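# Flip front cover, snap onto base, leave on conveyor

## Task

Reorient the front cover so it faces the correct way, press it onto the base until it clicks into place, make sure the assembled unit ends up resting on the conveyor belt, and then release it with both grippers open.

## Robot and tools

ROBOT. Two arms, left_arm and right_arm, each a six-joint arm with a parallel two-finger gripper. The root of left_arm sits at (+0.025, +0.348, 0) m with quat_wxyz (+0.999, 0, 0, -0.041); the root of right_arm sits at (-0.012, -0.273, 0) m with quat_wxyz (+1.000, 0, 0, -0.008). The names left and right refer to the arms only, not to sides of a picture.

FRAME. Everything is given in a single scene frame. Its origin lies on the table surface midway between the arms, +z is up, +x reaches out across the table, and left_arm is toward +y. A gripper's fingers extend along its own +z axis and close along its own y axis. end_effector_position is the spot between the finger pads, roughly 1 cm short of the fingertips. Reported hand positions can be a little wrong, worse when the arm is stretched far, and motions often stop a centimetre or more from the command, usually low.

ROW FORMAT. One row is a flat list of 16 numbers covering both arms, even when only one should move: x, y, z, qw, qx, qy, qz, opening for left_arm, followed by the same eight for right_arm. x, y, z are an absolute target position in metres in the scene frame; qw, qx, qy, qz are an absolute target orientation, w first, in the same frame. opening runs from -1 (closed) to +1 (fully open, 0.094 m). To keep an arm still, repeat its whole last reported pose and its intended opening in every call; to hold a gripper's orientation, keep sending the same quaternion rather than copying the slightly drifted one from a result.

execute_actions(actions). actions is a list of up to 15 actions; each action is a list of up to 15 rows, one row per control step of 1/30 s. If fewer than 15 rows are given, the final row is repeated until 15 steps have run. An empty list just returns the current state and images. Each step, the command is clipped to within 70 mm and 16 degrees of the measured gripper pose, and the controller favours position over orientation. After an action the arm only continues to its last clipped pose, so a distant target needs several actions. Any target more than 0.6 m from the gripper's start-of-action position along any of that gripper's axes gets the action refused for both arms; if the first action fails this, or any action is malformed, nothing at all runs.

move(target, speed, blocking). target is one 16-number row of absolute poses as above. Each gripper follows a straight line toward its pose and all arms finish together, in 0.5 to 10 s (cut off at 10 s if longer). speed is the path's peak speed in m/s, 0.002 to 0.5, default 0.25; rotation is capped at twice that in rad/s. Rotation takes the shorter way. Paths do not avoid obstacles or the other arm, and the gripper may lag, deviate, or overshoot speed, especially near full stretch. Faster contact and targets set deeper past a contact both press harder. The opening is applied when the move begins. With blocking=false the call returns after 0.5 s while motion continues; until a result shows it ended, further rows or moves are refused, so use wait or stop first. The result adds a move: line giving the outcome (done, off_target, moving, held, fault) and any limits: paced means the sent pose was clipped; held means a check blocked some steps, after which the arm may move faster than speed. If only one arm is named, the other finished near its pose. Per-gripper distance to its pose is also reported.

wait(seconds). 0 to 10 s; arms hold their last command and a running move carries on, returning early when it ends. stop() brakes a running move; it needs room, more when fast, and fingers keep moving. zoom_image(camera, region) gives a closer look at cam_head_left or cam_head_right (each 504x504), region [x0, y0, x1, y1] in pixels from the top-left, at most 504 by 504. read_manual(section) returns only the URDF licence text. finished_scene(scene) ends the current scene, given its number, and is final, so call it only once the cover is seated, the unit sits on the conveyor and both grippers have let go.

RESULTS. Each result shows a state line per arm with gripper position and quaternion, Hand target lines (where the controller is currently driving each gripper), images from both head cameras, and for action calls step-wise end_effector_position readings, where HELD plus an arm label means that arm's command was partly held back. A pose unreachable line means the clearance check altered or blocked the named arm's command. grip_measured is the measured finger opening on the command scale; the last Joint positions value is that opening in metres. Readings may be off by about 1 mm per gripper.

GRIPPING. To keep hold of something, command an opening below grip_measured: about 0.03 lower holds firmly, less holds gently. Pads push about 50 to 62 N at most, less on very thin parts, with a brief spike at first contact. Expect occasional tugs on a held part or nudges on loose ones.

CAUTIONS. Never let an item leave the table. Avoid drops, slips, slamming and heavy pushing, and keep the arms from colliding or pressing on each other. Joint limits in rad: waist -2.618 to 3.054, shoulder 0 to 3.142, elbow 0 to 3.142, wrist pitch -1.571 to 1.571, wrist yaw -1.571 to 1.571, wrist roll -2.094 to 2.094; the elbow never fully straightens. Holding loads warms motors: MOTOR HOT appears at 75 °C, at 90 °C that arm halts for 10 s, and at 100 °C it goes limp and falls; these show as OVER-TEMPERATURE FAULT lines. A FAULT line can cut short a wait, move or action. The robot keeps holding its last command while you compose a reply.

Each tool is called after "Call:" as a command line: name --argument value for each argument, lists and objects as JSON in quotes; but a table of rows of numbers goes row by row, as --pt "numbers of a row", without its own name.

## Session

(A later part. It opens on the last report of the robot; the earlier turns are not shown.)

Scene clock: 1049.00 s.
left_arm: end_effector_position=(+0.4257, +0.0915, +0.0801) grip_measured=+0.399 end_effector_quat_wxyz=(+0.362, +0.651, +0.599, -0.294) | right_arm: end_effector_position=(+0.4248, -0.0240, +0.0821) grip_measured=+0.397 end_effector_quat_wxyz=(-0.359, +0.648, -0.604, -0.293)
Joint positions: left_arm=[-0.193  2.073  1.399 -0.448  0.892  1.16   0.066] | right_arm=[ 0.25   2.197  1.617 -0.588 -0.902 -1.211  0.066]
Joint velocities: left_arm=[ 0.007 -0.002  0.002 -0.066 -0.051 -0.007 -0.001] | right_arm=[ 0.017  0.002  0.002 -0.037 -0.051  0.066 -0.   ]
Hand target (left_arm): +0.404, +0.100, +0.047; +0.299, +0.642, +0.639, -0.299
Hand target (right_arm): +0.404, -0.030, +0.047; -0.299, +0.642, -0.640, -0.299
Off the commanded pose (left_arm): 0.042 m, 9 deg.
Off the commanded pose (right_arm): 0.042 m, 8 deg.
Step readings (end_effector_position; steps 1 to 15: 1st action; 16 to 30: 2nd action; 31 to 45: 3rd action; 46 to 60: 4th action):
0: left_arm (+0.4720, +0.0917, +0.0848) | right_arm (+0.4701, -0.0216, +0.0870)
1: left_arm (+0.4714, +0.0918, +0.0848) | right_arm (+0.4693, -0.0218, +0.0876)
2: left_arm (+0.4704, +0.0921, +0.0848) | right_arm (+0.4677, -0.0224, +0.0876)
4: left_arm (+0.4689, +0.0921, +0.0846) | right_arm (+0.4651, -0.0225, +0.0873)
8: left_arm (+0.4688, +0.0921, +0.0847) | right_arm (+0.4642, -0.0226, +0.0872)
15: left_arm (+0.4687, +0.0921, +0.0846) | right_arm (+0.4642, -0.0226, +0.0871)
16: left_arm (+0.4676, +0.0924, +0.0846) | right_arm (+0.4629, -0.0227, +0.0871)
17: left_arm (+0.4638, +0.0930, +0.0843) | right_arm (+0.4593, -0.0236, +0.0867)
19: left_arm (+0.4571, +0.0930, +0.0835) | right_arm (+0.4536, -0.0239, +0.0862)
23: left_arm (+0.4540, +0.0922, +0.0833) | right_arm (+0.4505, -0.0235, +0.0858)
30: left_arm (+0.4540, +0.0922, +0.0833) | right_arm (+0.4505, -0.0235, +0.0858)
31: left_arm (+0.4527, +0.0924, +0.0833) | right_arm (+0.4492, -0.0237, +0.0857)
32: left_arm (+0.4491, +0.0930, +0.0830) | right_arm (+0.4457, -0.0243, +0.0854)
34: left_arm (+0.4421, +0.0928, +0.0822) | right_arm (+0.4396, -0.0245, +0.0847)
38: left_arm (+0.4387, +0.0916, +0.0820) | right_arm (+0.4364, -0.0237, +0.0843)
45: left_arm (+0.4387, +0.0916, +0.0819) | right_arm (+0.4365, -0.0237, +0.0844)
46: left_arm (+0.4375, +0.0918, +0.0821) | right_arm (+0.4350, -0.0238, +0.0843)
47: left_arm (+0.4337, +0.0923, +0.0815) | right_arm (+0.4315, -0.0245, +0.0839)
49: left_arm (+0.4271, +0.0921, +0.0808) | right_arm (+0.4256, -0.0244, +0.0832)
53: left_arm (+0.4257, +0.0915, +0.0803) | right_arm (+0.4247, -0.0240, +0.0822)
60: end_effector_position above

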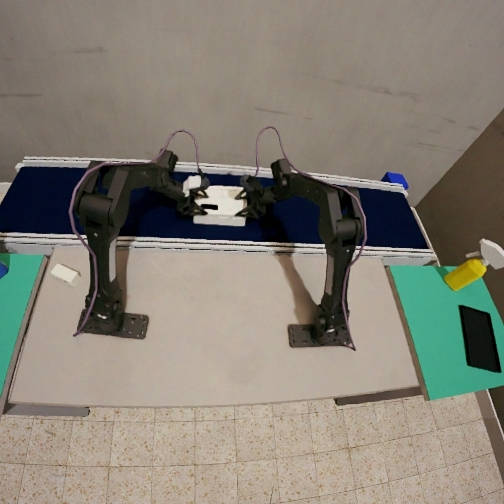

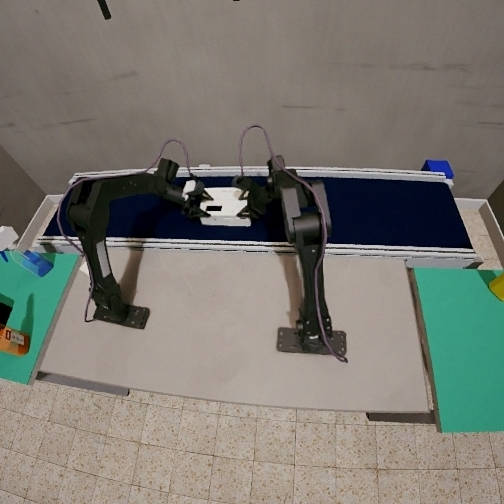

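Call:
move --target '[0.43,0.10,0.125,0.299,0.641,0.641,-0.299,0.4,0.43,-0.03,0.125,0.299,-0.641,0.641,0.299,0.4]' --speed 0.1

Call:
move --target '[0.455,0.17,0.12,0.295,0.65,0.632,-0.303,0.4,0.455,-0.10,0.12,0.295,-0.65,0.632,0.303,0.4]' --speed 0.1

Call:
zoom_image --camera "cam_head_right" --region '[190,175,270,235]'

Call:
zoom_image --camera "cam_head_left" --region '[185,175,265,235]'

Call:
move --target '[0.455,0.165,0.056,0.295,0.65,0.632,-0.303,0.4,0.455,-0.095,0.056,0.295,-0.65,0.632,0.303,0.4]' --speed 0.1

Scene clock: 1058.53 s.
left_arm: end_effector_position=(+0.4281, +0.0984, +0.1247) grip_measured=+0.399 end_effector_quat_wxyz=(+0.303, +0.643, +0.638, -0.296) | right_arm: end_effector_position=(+0.4286, -0.0315, +0.1218) grip_measured=+0.397 end_effector_quat_wxyz=(-0.299, +0.640, -0.644, -0.294)
Joint positions: left_arm=[-0.193  2.071  1.653 -0.828  0.829  1.16   0.066] | right_arm=[ 0.25   2.229  1.9   -0.963 -0.831 -1.207  0.066]
Joint velocities: left_arm=[ 0.002 -0.022 -0.017  0.007 -0.051 -0.037 -0.001] | right_arm=[ 0.007 -0.007 -0.012 -0.022 -0.051 -0.007  0.   ]
Hand target (left_arm): +0.430, +0.100, +0.125; +0.299, +0.641, +0.641, -0.299
Hand target (right_arm): +0.431, -0.030, +0.125; -0.300, +0.640, -0.641, -0.298
Off the commanded pose (left_arm): 0.002 m, 1 deg.
Off the commanded pose (right_arm): 0.004 m, 1 deg.
move: done

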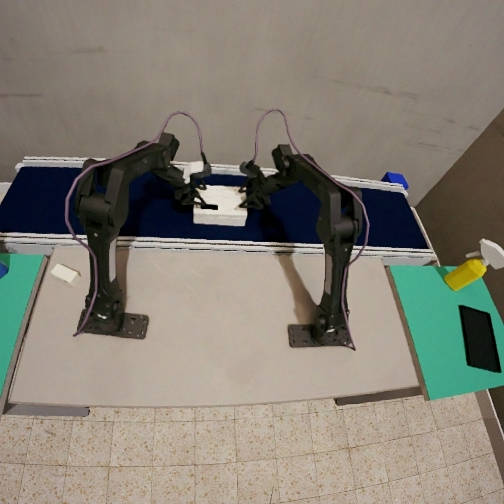

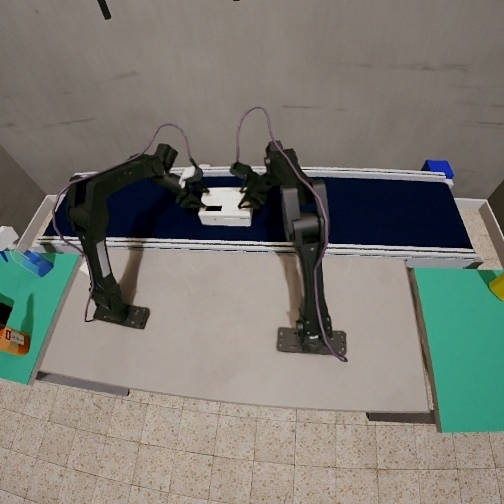

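Scene clock: 1059.93 s.
left_arm: end_effector_position=(+0.4545, +0.1736, +0.1192) grip_measured=+0.399 end_effector_quat_wxyz=(+0.295, +0.651, +0.637, -0.289) | right_arm: end_effector_position=(+0.4542, -0.1025, +0.1186) grip_measured=+0.397 end_effector_quat_wxyz=(-0.294, +0.650, -0.637, -0.292)
Joint positions: left_arm=[-0.013  2.19   1.842 -1.117  0.846  1.449  0.066] | right_arm=[ 0.091  2.384  2.167 -1.277 -0.852 -1.483  0.066]
Joint velocities: left_arm=[ 0.002  0.007 -0.002 -0.037 -0.022 -0.007  0.001] | right_arm=[-0.012  0.012  0.022 -0.051  0.11  -0.037  0.   ]
Hand target (left_arm): +0.454, +0.170, +0.120; +0.296, +0.649, +0.632, -0.303
Hand target (right_arm): +0.455, -0.100, +0.120; -0.296, +0.649, -0.632, -0.302
Off the commanded pose (left_arm): 0.004 m, 2 deg.
Off the commanded pose (right_arm): 0.003 m, 1 deg.
move: done

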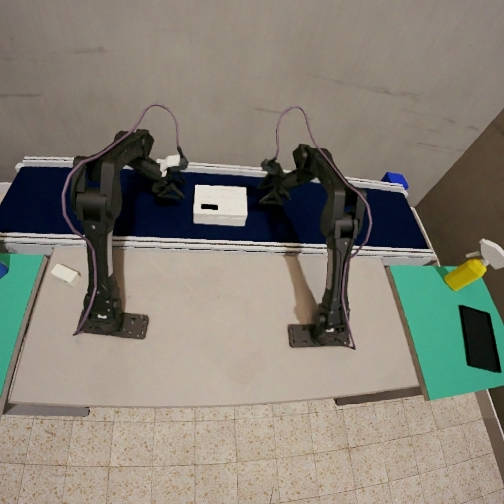

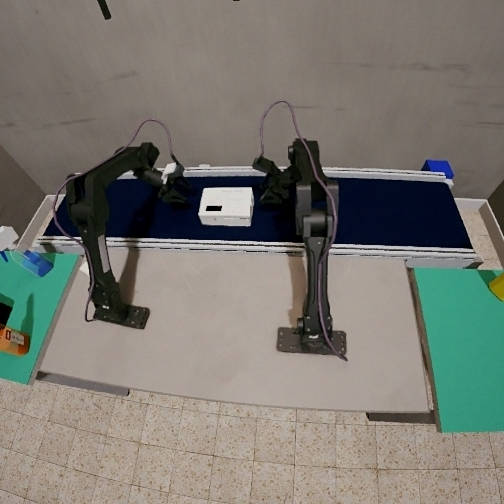

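Region (190, 175, 270, 235) of cam_head_right's 504x504 image, scaled by 6.300, with more detail than that image has; it fills the top 378 rows of this view, and the rest is white.

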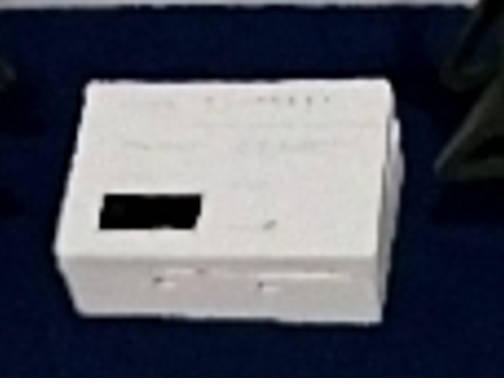

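Region (185, 175, 265, 235) of cam_head_left's 504x504 image, scaled by 6.300, with more detail than that image has; it fills the top 378 rows of this view, and the rest is white.

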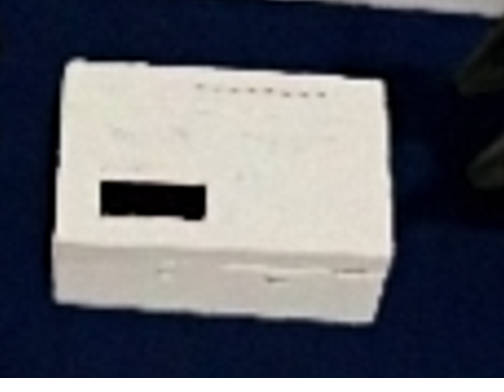

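Scene clock: 1061.10 s.
left_arm: end_effector_position=(+0.4587, +0.1702, +0.0613) grip_measured=+0.399 end_effector_quat_wxyz=(+0.296, +0.654, +0.633, -0.288) | right_arm: end_effector_position=(+0.4588, -0.1024, +0.0617) grip_measured=+0.397 end_effector_quat_wxyz=(-0.295, +0.652, -0.636, -0.290)
Joint positions: left_arm=[-0.02   2.256  1.716 -0.917  0.846  1.449  0.066] | right_arm=[ 0.091  2.424  2.011 -1.076 -0.85  -1.483  0.066]
Joint velocities: left_arm=[-0.012 -0.022 -0.007  0.022  0.007  0.007  0.001] | right_arm=[ 0.002  0.002  0.007 -0.037 -0.125 -0.037  0.   ]
Hand target (left_arm): +0.454, +0.165, +0.056; +0.295, +0.650, +0.632, -0.303
Hand target (right_arm): +0.454, -0.095, +0.056; -0.295, +0.650, -0.632, -0.303
Off the commanded pose (left_arm): 0.008 m, 2 deg.
Off the commanded pose (right_arm): 0.010 m, 2 deg.
move: done

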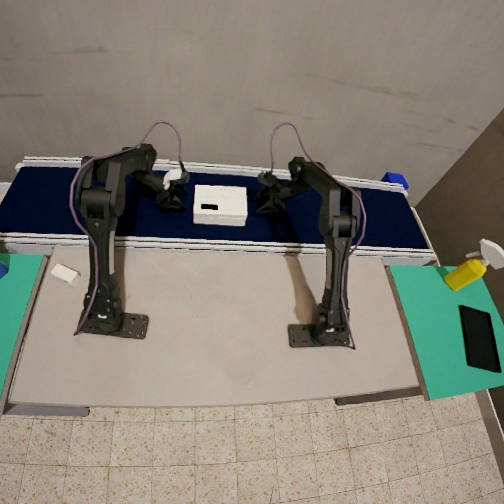

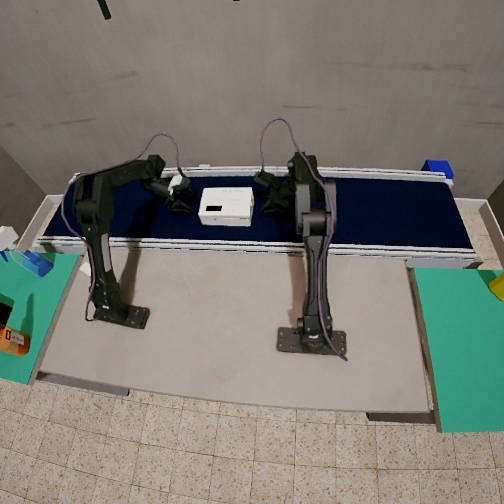

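Call:
execute_actions --actions '[[[0.455,0.16,0.036,0.295,0.65,0.632,-0.303,0.4,0.455,-0.09,0.036,0.295,-0.65,0.632,0.303,0.4]],[[0.455,0.145,0.04,0.295,0.65,0.632,-0.303,0.4,0.455,-0.075,0.04,0.295,-0.65,0.632,0.303,0.4]],[[0.455,0.135,0.042,0.295,0.65,0.632,-0.303,0.4,0.455,-0.062,0.042,0.295,-0.65,0.632,0.303,0.4]],[[0.455,0.122,0.045,0.295,0.65,0.632,-0.303,0.4,0.455,-0.05,0.045,0.295,-0.65,0.632,0.303,0.4]],[[0.44,0.122,0.047,0.295,0.65,0.632,-0.303,0.4,0.44,-0.05,0.047,0.295,-0.65,0.632,0.303,0.4]],[[0.425,0.122,0.047,0.295,0.65,0.632,-0.303,0.4,0.425,-0.05,0.047,0.295,-0.65,0.632,0.303,0.4]],[[0.41,0.122,0.047,0.295,0.65,0.632,-0.303,0.4,0.41,-0.05,0.047,0.295,-0.65,0.632,0.303,0.4]],[[0.397,0.122,0.047,0.295,0.65,0.632,-0.303,0.4,0.397,-0.05,0.047,0.295,-0.65,0.632,0.303,0.4]]]'

Call:
zoom_image --camera "cam_head_right" --region '[170,165,290,250]'

Scene clock: 1075.87 s.
left_arm: end_effector_position=(+0.4046, +0.1396, +0.0367) grip_measured=+0.399 end_effector_quat_wxyz=(+0.277, +0.646, +0.652, -0.284) | right_arm: end_effector_position=(+0.4040, -0.0709, +0.0327) grip_measured=+0.397 end_effector_quat_wxyz=(-0.271, +0.644, -0.656, -0.285)
Joint positions: left_arm=[-0.123  2.094  1.359 -0.628  0.796  1.267  0.066] | right_arm=[ 0.187  2.236  1.582 -0.757 -0.796 -1.313  0.066]
Joint velocities: left_arm=[ 0.017  0.007  0.012 -0.081  0.022  0.022  0.001] | right_arm=[-0.002  0.007  0.007  0.007  0.022 -0.037 -0.001]
Hand target (left_arm): +0.397, +0.122, +0.047; +0.294, +0.650, +0.632, -0.303
Hand target (right_arm): +0.397, -0.051, +0.047; -0.293, +0.651, -0.631, -0.304
Off the commanded pose (left_arm): 0.022 m, 4 deg.
Off the commanded pose (right_arm): 0.026 m, 4 deg.
Step readings (end_effector_position; steps 1 to 15: 1st action; 16 to 30: 2nd action; 31 to 45: 3rd action; 46 to 60: 4th action; 61 to 75: 5th action; 76 to 90: 6th action; 91 to 105: 7th action; 106 to 120: 8th action):
0: left_arm (+0.4591, +0.1701, +0.0614) | right_arm (+0.4591, -0.1023, +0.0618)
1: left_arm (+0.4596, +0.1697, +0.0601) | right_arm (+0.4593, -0.1017, +0.0602)
2: left_arm (+0.4603, +0.1691, +0.0586) | right_arm (+0.4599, -0.1010, +0.0586)
4: left_arm (+0.4593, +0.1673, +0.0527) | right_arm (+0.4584, -0.0985, +0.0529)
8: left_arm (+0.4575, +0.1647, +0.0431) | right_arm (+0.4566, -0.0946, +0.0442)
15: left_arm (+0.4593, +0.1644, +0.0420) | right_arm (+0.4587, -0.0939, +0.0433)
16: left_arm (+0.4594, +0.1631, +0.0420) | right_arm (+0.4588, -0.0929, +0.0434)
17: left_arm (+0.4596, +0.1612, +0.0422) | right_arm (+0.4592, -0.0914, +0.0434)
19: left_arm (+0.4585, +0.1552, +0.0424) | right_arm (+0.4586, -0.0862, +0.0436)
23: left_arm (+0.4564, +0.1466, +0.0426) | right_arm (+0.4567, -0.0774, +0.0438)
30: left_arm (+0.4574, +0.1461, +0.0428) | right_arm (+0.4574, -0.0764, +0.0439)
31: left_arm (+0.4576, +0.1455, +0.0429) | right_arm (+0.4577, -0.0758, +0.0439)
32: left_arm (+0.4578, +0.1446, +0.0430) | right_arm (+0.4581, -0.0749, +0.0440)
34: left_arm (+0.4577, +0.1427, +0.0426) | right_arm (+0.4582, -0.0724, +0.0434)
38: left_arm (+0.4581, +0.1427, +0.0426) | right_arm (+0.4590, -0.0721, +0.0431)
45: left_arm (+0.4582, +0.1427, +0.0426) | right_arm (+0.4594, -0.0718, +0.0431)
46: left_arm (+0.4581, +0.1419, +0.0424) | right_arm (+0.4594, -0.0710, +0.0430)
47: left_arm (+0.4580, +0.1417, +0.0417) | right_arm (+0.4600, -0.0709, +0.0423)
49: left_arm (+0.4583, +0.1413, +0.0408) | right_arm (+0.4610, -0.0709, +0.0416)
53: left_arm (+0.4585, +0.1409, +0.0400) | right_arm (+0.4620, -0.0708, +0.0410)
60: left_arm (+0.4585, +0.1407, +0.0397) | right_arm (+0.4626, -0.0709, +0.0407)
61: left_arm (+0.4579, +0.1407, +0.0395) | right_arm (+0.4616, -0.0709, +0.0401)
62: left_arm (+0.4552, +0.1407, +0.0391) | right_arm (+0.4580, -0.0709, +0.0391)
64: left_arm (+0.4494, +0.1405, +0.0385) | right_arm (+0.4513, -0.0710, +0.0373)
68: left_arm (+0.4478, +0.1404, +0.0386) | right_arm (+0.4493, -0.0710, +0.0365)
75: left_arm (+0.4479, +0.1404, +0.0386) | right_arm (+0.4493, -0.0708, +0.0365)
76: left_arm (+0.4468, +0.1403, +0.0383) | right_arm (+0.4482, -0.0710, +0.0361)
77: left_arm (+0.4429, +0.1403, +0.0379) | right_arm (+0.4437, -0.0710, +0.0352)
79: left_arm (+0.4351, +0.1402, +0.0375) | right_arm (+0.4355, -0.0709, +0.0344)
83: left_arm (+0.4322, +0.1401, +0.0376) | right_arm (+0.4326, -0.0710, +0.0344)
90: left_arm (+0.4322, +0.1401, +0.0376) | right_arm (+0.4326, -0.0710, +0.0344)
91: left_arm (+0.4313, +0.1401, +0.0373) | right_arm (+0.4315, -0.0710, +0.0341)
92: left_arm (+0.4276, +0.1400, +0.0370) | right_arm (+0.4276, -0.0711, +0.0336)
94: left_arm (+0.4201, +0.1400, +0.0369) | right_arm (+0.4197, -0.0709, +0.0333)
98: left_arm (+0.4171, +0.1399, +0.0370) | right_arm (+0.4168, -0.0710, +0.0334)
105: left_arm (+0.4172, +0.1399, +0.0369) | right_arm (+0.4168, -0.0710, +0.0333)
106: left_arm (+0.4164, +0.1399, +0.0369) | right_arm (+0.4159, -0.0710, +0.0330)
107: left_arm (+0.4135, +0.1398, +0.0366) | right_arm (+0.4128, -0.0709, +0.0327)
109: left_arm (+0.4071, +0.1398, +0.0367) | right_arm (+0.4063, -0.0709, +0.0326)
113: left_arm (+0.4046, +0.1397, +0.0367) | right_arm (+0.4040, -0.0709, +0.0328)
120: end_effector_position above

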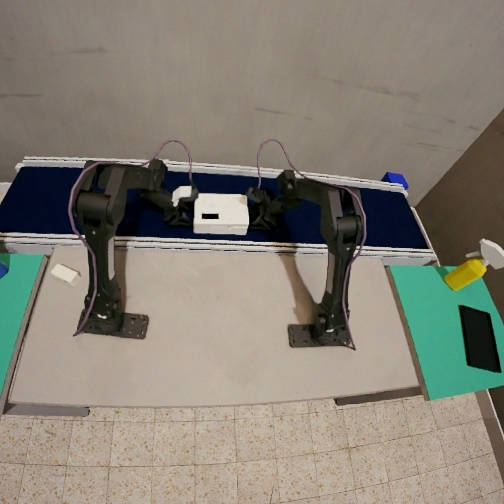

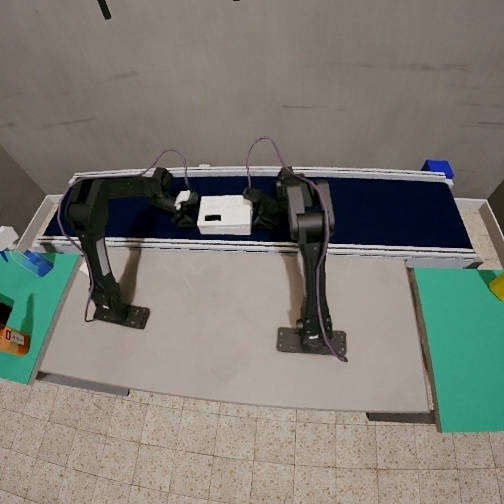

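Region (170, 165, 290, 250) of cam_head_right's 504x504 image, scaled by 4.200, with more detail than that image has; it fills the top 357 rows of this view, and the rest is white.

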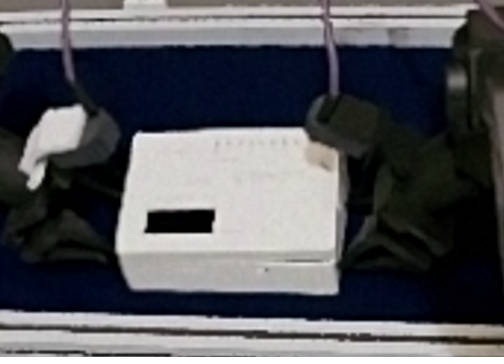

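Call:
execute_actions --actions '[[[0.40,0.14,0.045,0.295,0.65,0.632,-0.303,0.4,0.40,-0.07,0.045,0.295,-0.65,0.632,0.303,0.4]],[[0.40,0.17,0.05,0.295,0.65,0.632,-0.303,0.4,0.40,-0.10,0.05,0.295,-0.65,0.632,0.303,0.4]]]'

Call:
move --target '[0.40,0.18,0.13,0.295,0.65,0.632,-0.303,-1,0.40,-0.11,0.13,0.295,-0.65,0.632,0.303,-1]' --speed 0.15

Call:
move --target '[0.445,0.10,0.115,0.06,0,0.998,0,-1,0.44,-0.035,0.115,0.08,0,0.997,0,-1]' --speed 0.3

Call:
move --target '[0.445,0.10,0.06,0.06,0,0.998,0,-1,0.44,-0.035,0.06,0.08,0,0.997,0,-1]' --speed 0.03

Call:
zoom_image --camera "cam_head_right" --region '[170,165,290,250]'

Scene clock: 1088.23 s.
left_arm: end_effector_position=(+0.4033, +0.1751, +0.0397) grip_measured=+0.399 end_effector_quat_wxyz=(+0.289, +0.646, +0.643, -0.293) | right_arm: end_effector_position=(+0.4023, -0.1048, +0.0375) grip_measured=+0.397 end_effector_quat_wxyz=(-0.287, +0.646, -0.642, -0.296)
Joint positions: left_arm=[-0.023  2.094  1.359 -0.727  0.843  1.422  0.066] | right_arm=[ 0.095  2.236  1.582 -0.847 -0.849 -1.466  0.066]
Joint velocities: left_arm=[ 0.007 -0.002 -0.007 -0.022  0.051  0.022 -0.001] | right_arm=[-0.012  0.002 -0.002 -0.066 -0.037 -0.066 -0.   ]
Hand target (left_arm): +0.400, +0.170, +0.050; +0.296, +0.649, +0.632, -0.303
Hand target (right_arm): +0.400, -0.100, +0.050; -0.295, +0.649, -0.632, -0.303
Off the commanded pose (left_arm): 0.012 m, 2 deg.
Off the commanded pose (right_arm): 0.014 m, 2 deg.
Step readings (end_effector_position; steps 1 to 15: 1st action; 16 to 30: 2nd action):
0: left_arm (+0.4046, +0.1396, +0.0367) | right_arm (+0.4040, -0.0709, +0.0327)
1: left_arm (+0.4051, +0.1406, +0.0367) | right_arm (+0.4044, -0.0718, +0.0328)
2: left_arm (+0.4053, +0.1409, +0.0375) | right_arm (+0.4046, -0.0719, +0.0336)
4: left_arm (+0.4057, +0.1413, +0.0388) | right_arm (+0.4049, -0.0722, +0.0352)
8: left_arm (+0.4057, +0.1411, +0.0398) | right_arm (+0.4051, -0.0723, +0.0363)
15: left_arm (+0.4058, +0.1412, +0.0400) | right_arm (+0.4052, -0.0724, +0.0365)
16: left_arm (+0.4056, +0.1435, +0.0403) | right_arm (+0.4050, -0.0746, +0.0368)
17: left_arm (+0.4053, +0.1477, +0.0406) | right_arm (+0.4043, -0.0780, +0.0373)
19: left_arm (+0.4074, +0.1606, +0.0404) | right_arm (+0.4054, -0.0894, +0.0376)
23: left_arm (+0.4085, +0.1757, +0.0396) | right_arm (+0.4067, -0.1052, +0.0372)
30: end_effector_position above

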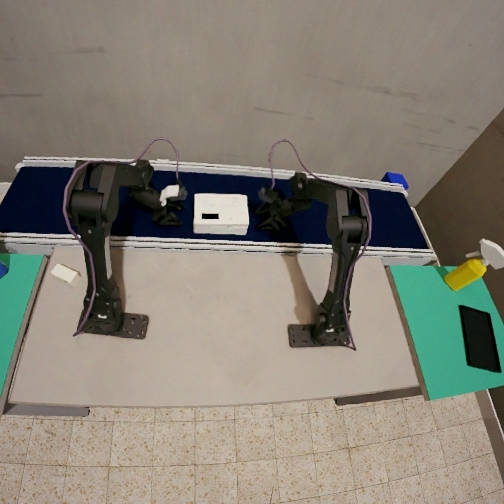

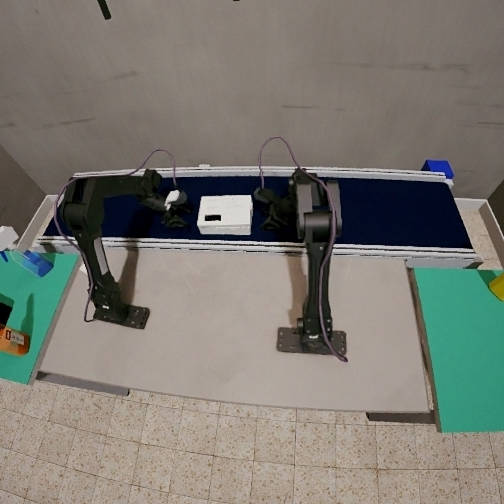

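Scene clock: 1089.50 s.
left_arm: end_effector_position=(+0.3996, +0.1798, +0.1174) grip_measured=-0.982 end_effector_quat_wxyz=(+0.283, +0.650, +0.638, -0.300) | right_arm: end_effector_position=(+0.3977, -0.1090, +0.1145) grip_measured=-0.979 end_effector_quat_wxyz=(-0.281, +0.649, -0.638, -0.305)
Joint positions: left_arm=[-0.01   2.001  1.548 -1.055  0.848  1.468  0.001] | right_arm=[ 0.085  2.161  1.777 -1.164 -0.854 -1.509  0.001]
Joint velocities: left_arm=[ 0.002  0.002  0.017 -0.007 -0.066 -0.037  0.001] | right_arm=[-0.002  0.007  0.007  0.007  0.007 -0.051 -0.001]
Hand target (left_arm): +0.401, +0.180, +0.130; +0.295, +0.650, +0.632, -0.303
Hand target (right_arm): +0.401, -0.110, +0.130; -0.295, +0.650, -0.632, -0.303
Off the commanded pose (left_arm): 0.013 m, 2 deg.
Off the commanded pose (right_arm): 0.016 m, 2 deg.
move: off_target (left_arm, right_arm)

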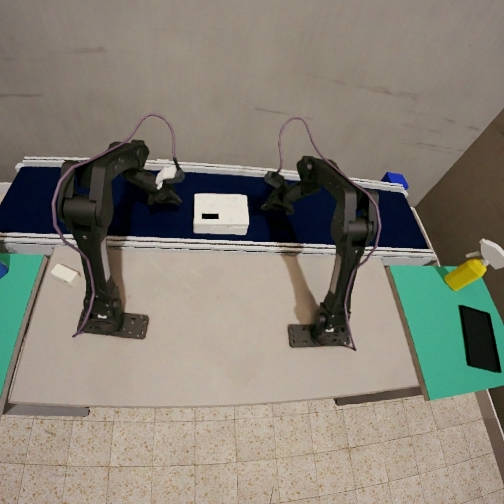

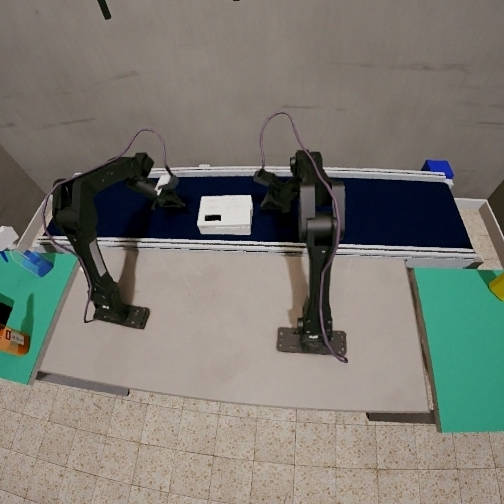

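Scene clock: 1092.70 s.
left_arm: end_effector_position=(+0.4539, +0.0944, +0.1198) grip_measured=-0.982 end_effector_quat_wxyz=(+0.109, +0.065, +0.991, -0.045) | right_arm: end_effector_position=(+0.4474, -0.0321, +0.1185) grip_measured=-0.979 end_effector_quat_wxyz=(+0.136, -0.068, +0.987, +0.047)
Joint positions: left_arm=[-0.461  2.276  2.202 -1.26  -0.02  -0.411  0.001] | right_arm=[ 0.505  2.326  2.269 -1.227  0.025  0.348  0.001]
Joint velocities: left_arm=[ 0.002  0.002 -0.002  0.007 -0.022 -0.051  0.   ] | right_arm=[-0.007  0.007  0.007 -0.007 -0.066  0.066  0.   ]
Hand target (left_arm): +0.452, +0.096, +0.119; +0.107, +0.066, +0.991, -0.044
Hand target (right_arm): +0.446, -0.034, +0.118; +0.134, -0.069, +0.988, +0.045
Off the commanded pose (left_arm): 0.012 m, 11 deg.
Off the commanded pose (right_arm): 0.009 m, 11 deg.
move: held (left_arm, right_arm); limits=held; held on 11 of 96 steps (right_arm, left_arm), including the last (right_arm, left_arm)
pose unreachable (left arm): on one or more control steps of this call, first in action 0 (counted from 0), this arm could not follow its commanded pose, so it was not sent that pose on those steps. On the call's last step it was still not sent that pose. It may still have moved: this result reports where it is.
cause: the commanded pose would bring a part of the arm too close to another arm (this arm's wrist (the part past joint 4) and the other arm's wrist (the part past joint 4)).
pose unreachable (right arm): on one or more control steps of this call, first in action 0 (counted from 0), this arm could not follow its commanded pose, so it was not sent that pose on those steps. On the call's last step it was still not sent that pose. It may still have moved: this result reports where it is.
cause: the commanded pose would bring a part of the arm too close to another arm (this arm's wrist (the part past joint 4) and the other arm's wrist (the part past joint 4)).

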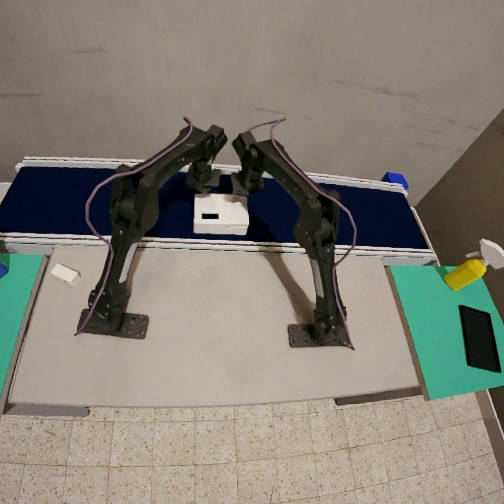

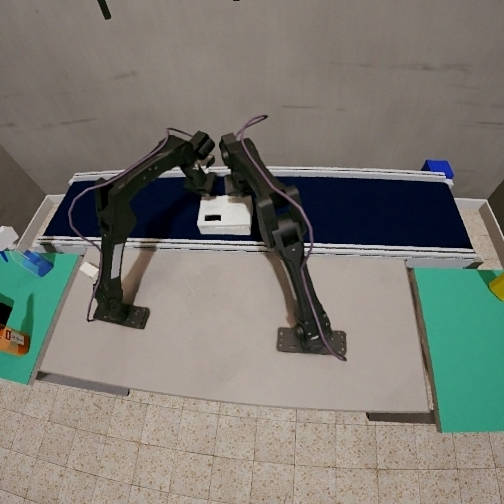

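Scene clock: 1096.27 s.
left_arm: end_effector_position=(+0.4520, +0.0961, +0.1158) grip_measured=-0.982 end_effector_quat_wxyz=(+0.104, +0.047, +0.993, -0.043) | right_arm: end_effector_position=(+0.4482, -0.0339, +0.1111) grip_measured=-0.979 end_effector_quat_wxyz=(+0.130, -0.046, +0.990, +0.042)
Joint positions: left_arm=[-0.461  2.276  2.188 -1.259 -0.023 -0.447  0.001] | right_arm=[ 0.505  2.341  2.269 -1.227  0.036  0.391  0.001]
Joint velocities: left_arm=[-0.002 -0.007 -0.007 -0.051  0.051  0.037 -0.002] | right_arm=[ 0.002  0.007 -0.017 -0.022 -0.037  0.007 -0.001]
Hand target (left_arm): +0.452, +0.096, +0.116; +0.104, +0.047, +0.993, -0.043
Hand target (right_arm): +0.448, -0.034, +0.112; +0.131, -0.046, +0.989, +0.042
Off the commanded pose (left_arm): 0.056 m, 9 deg.
Off the commanded pose (right_arm): 0.052 m, 9 deg.
move: held (left_arm, right_arm); limits=held; held on 71 of 107 steps (right_arm, left_arm), including the last (right_arm, left_arm)
pose unreachable (left arm): on one or more control steps of this call, first in action 0 (counted from 0), this arm could not follow its commanded pose, so it was not sent that pose on those steps. On the call's last step it was still not sent that pose. It may still have moved: this result reports where it is.
cause: the commanded pose would bring a part of the arm too close to another arm (this arm's wrist (the part past joint 4) and the other arm's wrist (the part past joint 4)).
pose unreachable (right arm): on one or more control steps of this call, first in action 0 (counted from 0), this arm could not follow its commanded pose, so it was not sent that pose on those steps. On the call's last step it was still not sent that pose. It may still have moved: this result reports where it is.
cause: the commanded pose would bring a part of the arm too close to another arm (this arm's wrist (the part past joint 4) and the other arm's wrist (the part past joint 4)).

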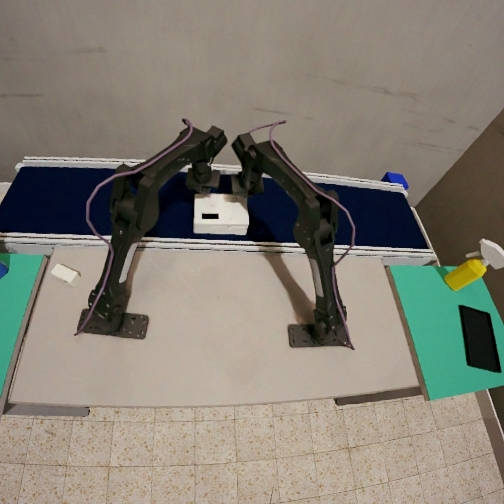

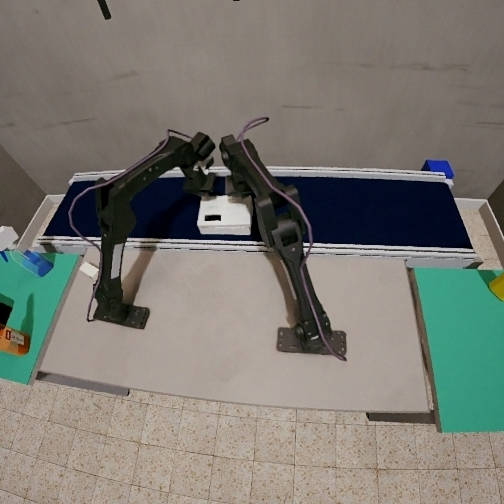

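Region (170, 165, 290, 250) of cam_head_right's 504x504 image, scaled by 4.200, with more detail than that image has; it fills the top 357 rows of this view, and the rest is white.

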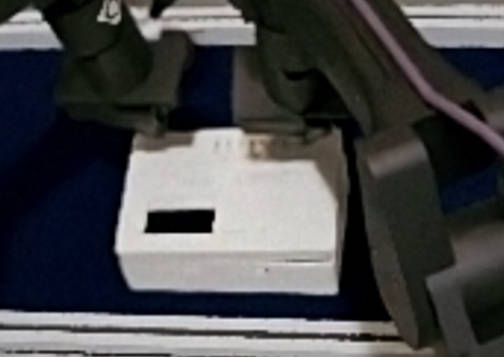

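Pressing with the wrists tilted outward for clearance.

Call:
move --target '[0.44,0.10,0.055,0.07,0,0.995,-0.07,-1,0.44,-0.035,0.055,0.08,0,0.994,0.07,-1]' --speed 0.03

Call:
zoom_image --camera "cam_head_right" --region '[170,165,290,250]'

Scene clock: 1111.33 s.
left_arm: end_effector_position=(+0.4451, +0.0973, +0.0852) grip_measured=-0.982 end_effector_quat_wxyz=(+0.097, +0.008, +0.992, -0.077) | right_arm: end_effector_position=(+0.4419, -0.0326, +0.0866) grip_measured=-0.979 end_effector_quat_wxyz=(+0.103, -0.005, +0.992, +0.077)
Joint positions: left_arm=[-0.444  2.205  1.943 -1.064  0.038 -0.516  0.001] | right_arm=[ 0.485  2.321  2.142 -1.137 -0.046  0.464  0.001]
Joint velocities: left_arm=[-0.002  0.002 -0.002 -0.022  0.022  0.022  0.   ] | right_arm=[-0.017 -0.007 -0.012  0.066  0.095 -0.007  0.   ]
Hand target (left_arm): +0.438, +0.101, +0.056; +0.070, -0.000, +0.995, -0.070
Hand target (right_arm): +0.438, -0.036, +0.056; +0.079, +0.000, +0.994, +0.069
Off the commanded pose (left_arm): 0.031 m, 3 deg.
Off the commanded pose (right_arm): 0.032 m, 3 deg.
move: off_target (left_arm, right_arm)

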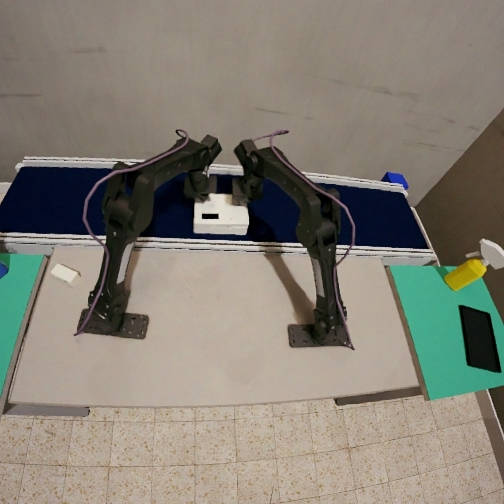

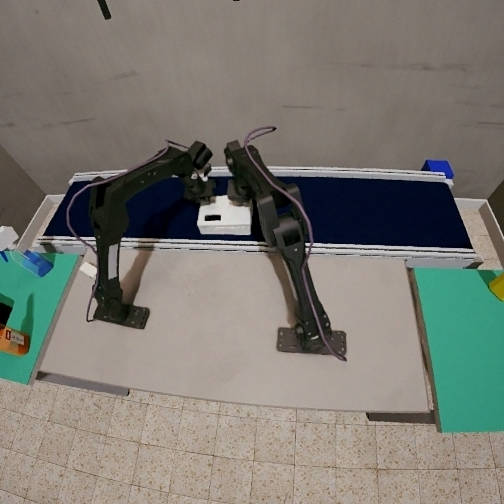

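Region (170, 165, 290, 250) of cam_head_right's 504x504 image, scaled by 4.200, with more detail than that image has; it fills the top 357 rows of this view, and the rest is white.

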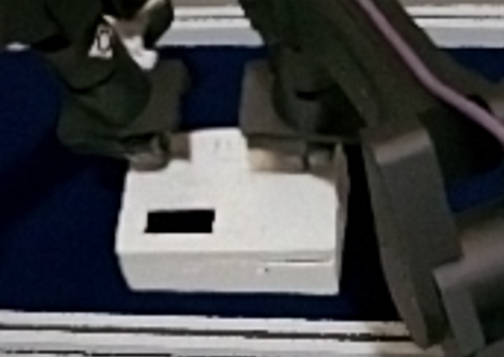

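Call:
execute_actions --actions '[[[0.438,0.10,0.04,0.07,0,0.995,-0.07,-1,0.436,-0.035,0.04,0.08,0,0.994,0.07,-1]],[[0.436,0.10,0.022,0.07,0,0.995,-0.07,-1,0.432,-0.035,0.022,0.08,0,0.994,0.07,-1]]]'

Scene clock: 1116.03 s.
left_arm: end_effector_position=(+0.4453, +0.0977, +0.0837) grip_measured=-0.982 end_effector_quat_wxyz=(+0.120, +0.005, +0.989, -0.091) | right_arm: end_effector_position=(+0.4418, -0.0331, +0.0851) grip_measured=-0.979 end_effector_quat_wxyz=(+0.133, -0.002, +0.987, +0.092)
Joint positions: left_arm=[-0.443  2.147  1.832 -0.955  0.038 -0.521  0.001] | right_arm=[ 0.484  2.237  1.975 -0.987 -0.045  0.472  0.001]
Joint velocities: left_arm=[-0.017  0.002  0.002  0.022 -0.022 -0.081  0.   ] | right_arm=[ 0.007  0.002  0.002  0.007 -0.022 -0.007 -0.001]
Hand target (left_arm): +0.431, +0.103, +0.026; +0.069, -0.000, +0.995, -0.070
Hand target (right_arm): +0.427, -0.038, +0.026; +0.079, +0.000, +0.994, +0.069
Off the commanded pose (left_arm): 0.062 m, 6 deg.
Off the commanded pose (right_arm): 0.064 m, 7 deg.
Step readings (end_effector_position; steps 1 to 15: 1st action; 16 to 30: 2nd action):
0: left_arm (+0.4452, +0.0975, +0.0851) | right_arm (+0.4420, -0.0327, +0.0866)
1: left_arm (+0.4451, +0.0976, +0.0842) | right_arm (+0.4418, -0.0329, +0.0856)
2: left_arm (+0.4450, +0.0976, +0.0842) | right_arm (+0.4417, -0.0329, +0.0858)
4: left_arm (+0.4451, +0.0976, +0.0844) | right_arm (+0.4417, -0.0329, +0.0859)
8: left_arm (+0.4452, +0.0975, +0.0844) | right_arm (+0.4419, -0.0328, +0.0860)
15: left_arm (+0.4452, +0.0975, +0.0845) | right_arm (+0.4419, -0.0328, +0.0861)
16: left_arm (+0.4451, +0.0976, +0.0833) | right_arm (+0.4417, -0.0331, +0.0848)
17: left_arm (+0.4452, +0.0977, +0.0834) | right_arm (+0.4417, -0.0331, +0.0850)
19: left_arm (+0.4452, +0.0977, +0.0835) | right_arm (+0.4418, -0.0331, +0.0852)
23: left_arm (+0.4452, +0.0977, +0.0836) | right_arm (+0.4419, -0.0330, +0.0853)
30: end_effector_position above

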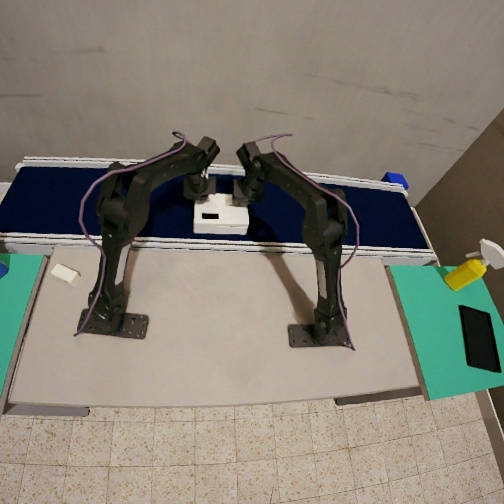

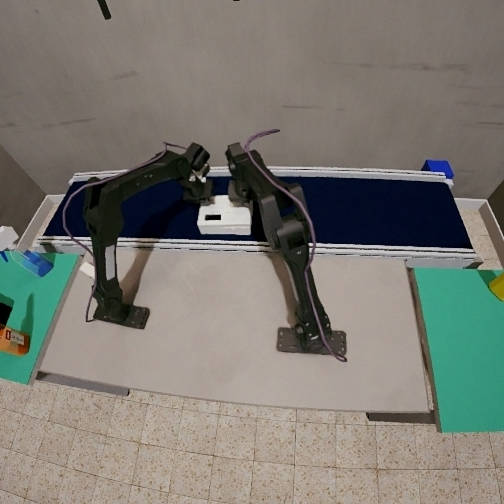

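Call:
move --target '[0.42,0.2,0.12,0.07,0,0.995,-0.07,-1,0.44,-0.035,0.12,0.13,0,0.99,0.07,-1]' --speed 0.1

Call:
move --target '[0.42,0.2,0.12,0.07,0,0.995,-0.07,-1,0.51,-0.01,0.115,0.2,0,0.975,0.09,-1]' --speed 0.1

Call:
move --target '[0.42,0.2,0.12,0.07,0,0.995,-0.07,-1,0.505,-0.01,0.07,0.2,0,0.975,0.09,-1]' --speed 0.05

Call:
zoom_image --camera "cam_head_left" --region '[170,165,290,250]'

Scene clock: 1129.37 s.
left_arm: end_effector_position=(+0.4282, +0.1979, +0.1186) grip_measured=-0.982 end_effector_quat_wxyz=(+0.078, -0.006, +0.995, -0.069) | right_arm: end_effector_position=(+0.4390, -0.0376, +0.1186) grip_measured=-0.979 end_effector_quat_wxyz=(+0.129, +0.000, +0.989, +0.073)
Joint positions: left_arm=[-0.243  2.001  1.774 -1.151  0.08  -0.345  0.001] | right_arm=[ 0.49   2.252  2.14  -1.161 -0.013  0.477  0.001]
Joint velocities: left_arm=[ 0.002  0.002 -0.007 -0.051  0.022  0.007 -0.   ] | right_arm=[ 0.002  0.002  0.007  0.037 -0.037  0.007 -0.001]
Hand target (left_arm): +0.420, +0.200, +0.121; +0.069, +0.000, +0.995, -0.071
Hand target (right_arm): +0.440, -0.035, +0.120; +0.131, -0.000, +0.989, +0.070
Off the commanded pose (left_arm): 0.009 m, 1 deg.
Off the commanded pose (right_arm): 0.003 m, 0 deg.
move: done

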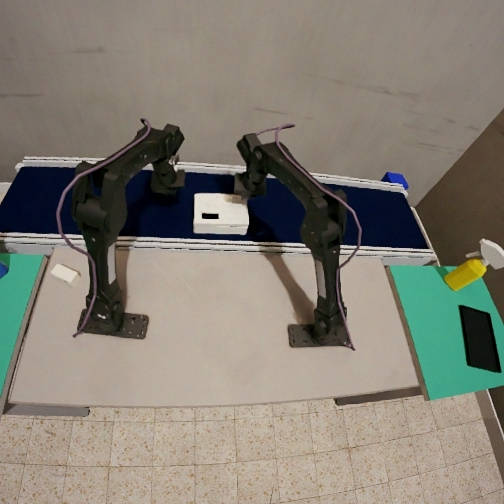

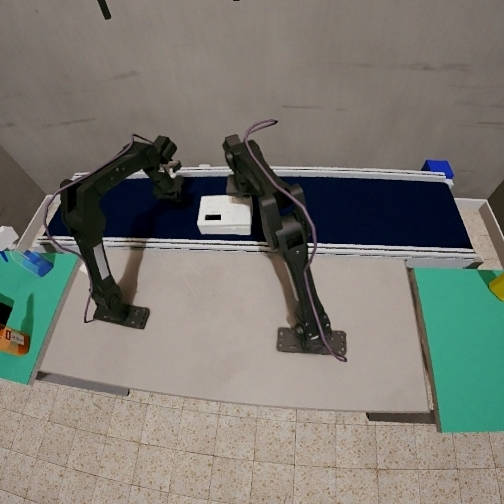

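Scene clock: 1130.77 s.
left_arm: end_effector_position=(+0.4282, +0.1979, +0.1186) grip_measured=-0.982 end_effector_quat_wxyz=(+0.078, -0.005, +0.995, -0.069) | right_arm: end_effector_position=(+0.5077, -0.0066, +0.1152) grip_measured=-0.979 end_effector_quat_wxyz=(+0.200, -0.000, +0.975, +0.098)
Joint positions: left_arm=[-0.243  2.001  1.774 -1.151  0.08  -0.344  0.001] | right_arm=[ 0.49   2.508  2.526 -1.14   0.009  0.472  0.001]
Joint velocities: left_arm=[-0.007  0.017  0.007  0.007 -0.007  0.022 -0.   ] | right_arm=[ 0.022  0.002 -0.007 -0.037  0.066  0.007  0.   ]
Hand target (left_arm): +0.420, +0.200, +0.120; +0.070, -0.000, +0.995, -0.070
Hand target (right_arm): +0.511, -0.010, +0.115; +0.201, -0.001, +0.975, +0.091
Off the commanded pose (left_arm): 0.009 m, 1 deg.
Off the commanded pose (right_arm): 0.004 m, 1 deg.
move: done

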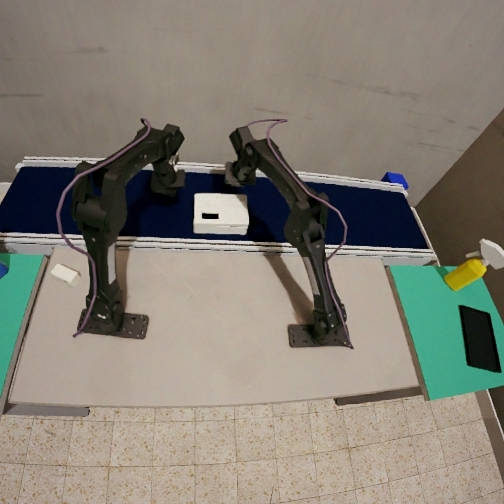

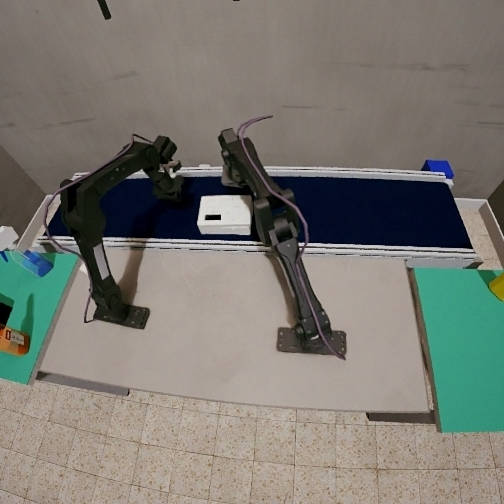

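Scene clock: 1132.03 s.
left_arm: end_effector_position=(+0.4282, +0.1979, +0.1186) grip_measured=-0.982 end_effector_quat_wxyz=(+0.078, -0.005, +0.995, -0.069) | right_arm: end_effector_position=(+0.5099, -0.0076, +0.0693) grip_measured=-0.979 end_effector_quat_wxyz=(+0.205, +0.001, +0.974, +0.094)
Joint positions: left_arm=[-0.243  2.001  1.774 -1.151  0.08  -0.344  0.001] | right_arm=[ 0.49   2.459  2.248 -0.905  0.019  0.472  0.001]
Joint velocities: left_arm=[-0.002 -0.002 -0.002 -0.037  0.022 -0.051 -0.   ] | right_arm=[-0.002 -0.002  0.002  0.037 -0.081  0.037 -0.   ]
Hand target (left_arm): +0.420, +0.200, +0.120; +0.070, -0.000, +0.995, -0.070
Hand target (right_arm): +0.504, -0.010, +0.070; +0.200, -0.000, +0.976, +0.090
Off the commanded pose (left_arm): 0.009 m, 1 deg.
Off the commanded pose (right_arm): 0.006 m, 1 deg.
move: done

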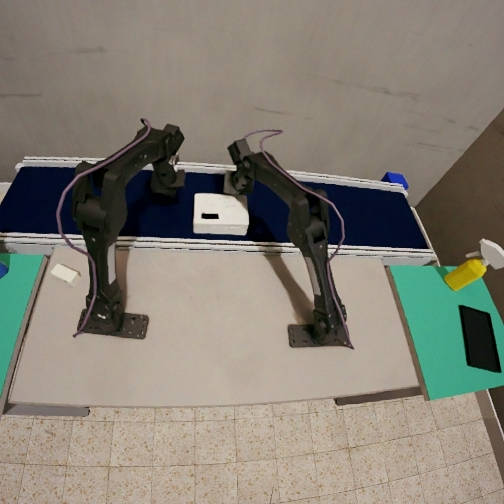

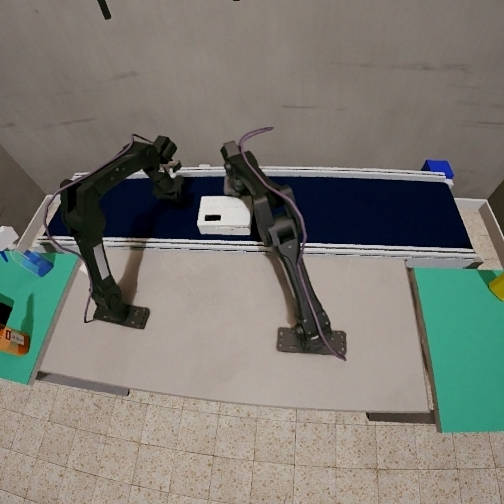

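Region (170, 165, 290, 250) of cam_head_left's 504x504 image, scaled by 4.200, with more detail than that image has; it fills the top 357 rows of this view, and the rest is white.

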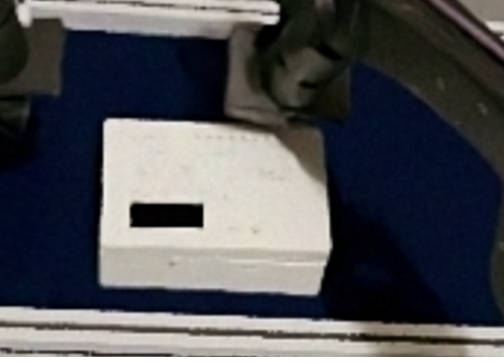

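Call:
move --target '[0.42,0.2,0.12,0.07,0,0.995,-0.07,-1,0.465,-0.01,0.07,0.2,0,0.975,0.09,-1]' --speed 0.02

Call:
zoom_image --camera "cam_head_left" --region '[170,165,290,250]'

Scene clock: 1139.50 s.
left_arm: end_effector_position=(+0.4282, +0.1979, +0.1186) grip_measured=-0.982 end_effector_quat_wxyz=(+0.078, -0.005, +0.995, -0.069) | right_arm: end_effector_position=(+0.4747, -0.0126, +0.0674) grip_measured=-0.979 end_effector_quat_wxyz=(+0.205, +0.004, +0.975, +0.090)
Joint positions: left_arm=[-0.243  2.001  1.774 -1.151  0.08  -0.344  0.001] | right_arm=[ 0.518  2.288  1.942 -0.774  0.04   0.501  0.001]
Joint velocities: left_arm=[-0.017  0.002  0.007 -0.051 -0.022  0.007 -0.   ] | right_arm=[-0.002  0.002 -0.037  0.051 -0.022 -0.037  0.   ]
Hand target (left_arm): +0.420, +0.200, +0.120; +0.070, -0.000, +0.995, -0.070
Hand target (right_arm): +0.465, -0.010, +0.070; +0.200, +0.000, +0.976, +0.090
Off the commanded pose (left_arm): 0.009 m, 1 deg.
Off the commanded pose (right_arm): 0.010 m, 1 deg.
move: done

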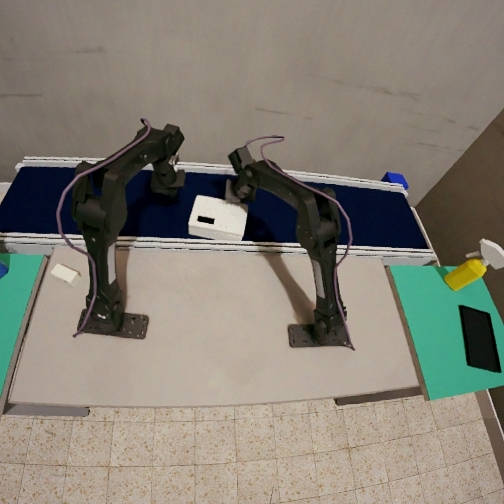

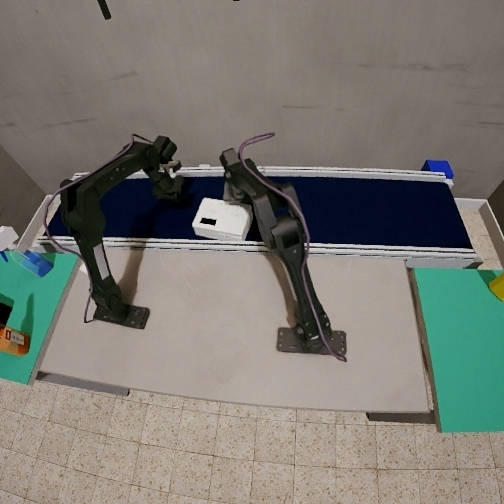

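Region (170, 165, 290, 250) of cam_head_left's 504x504 image, scaled by 4.200, with more detail than that image has; it fills the top 357 rows of this view, and the rest is white.

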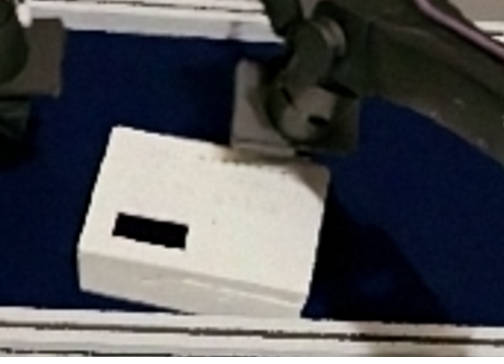

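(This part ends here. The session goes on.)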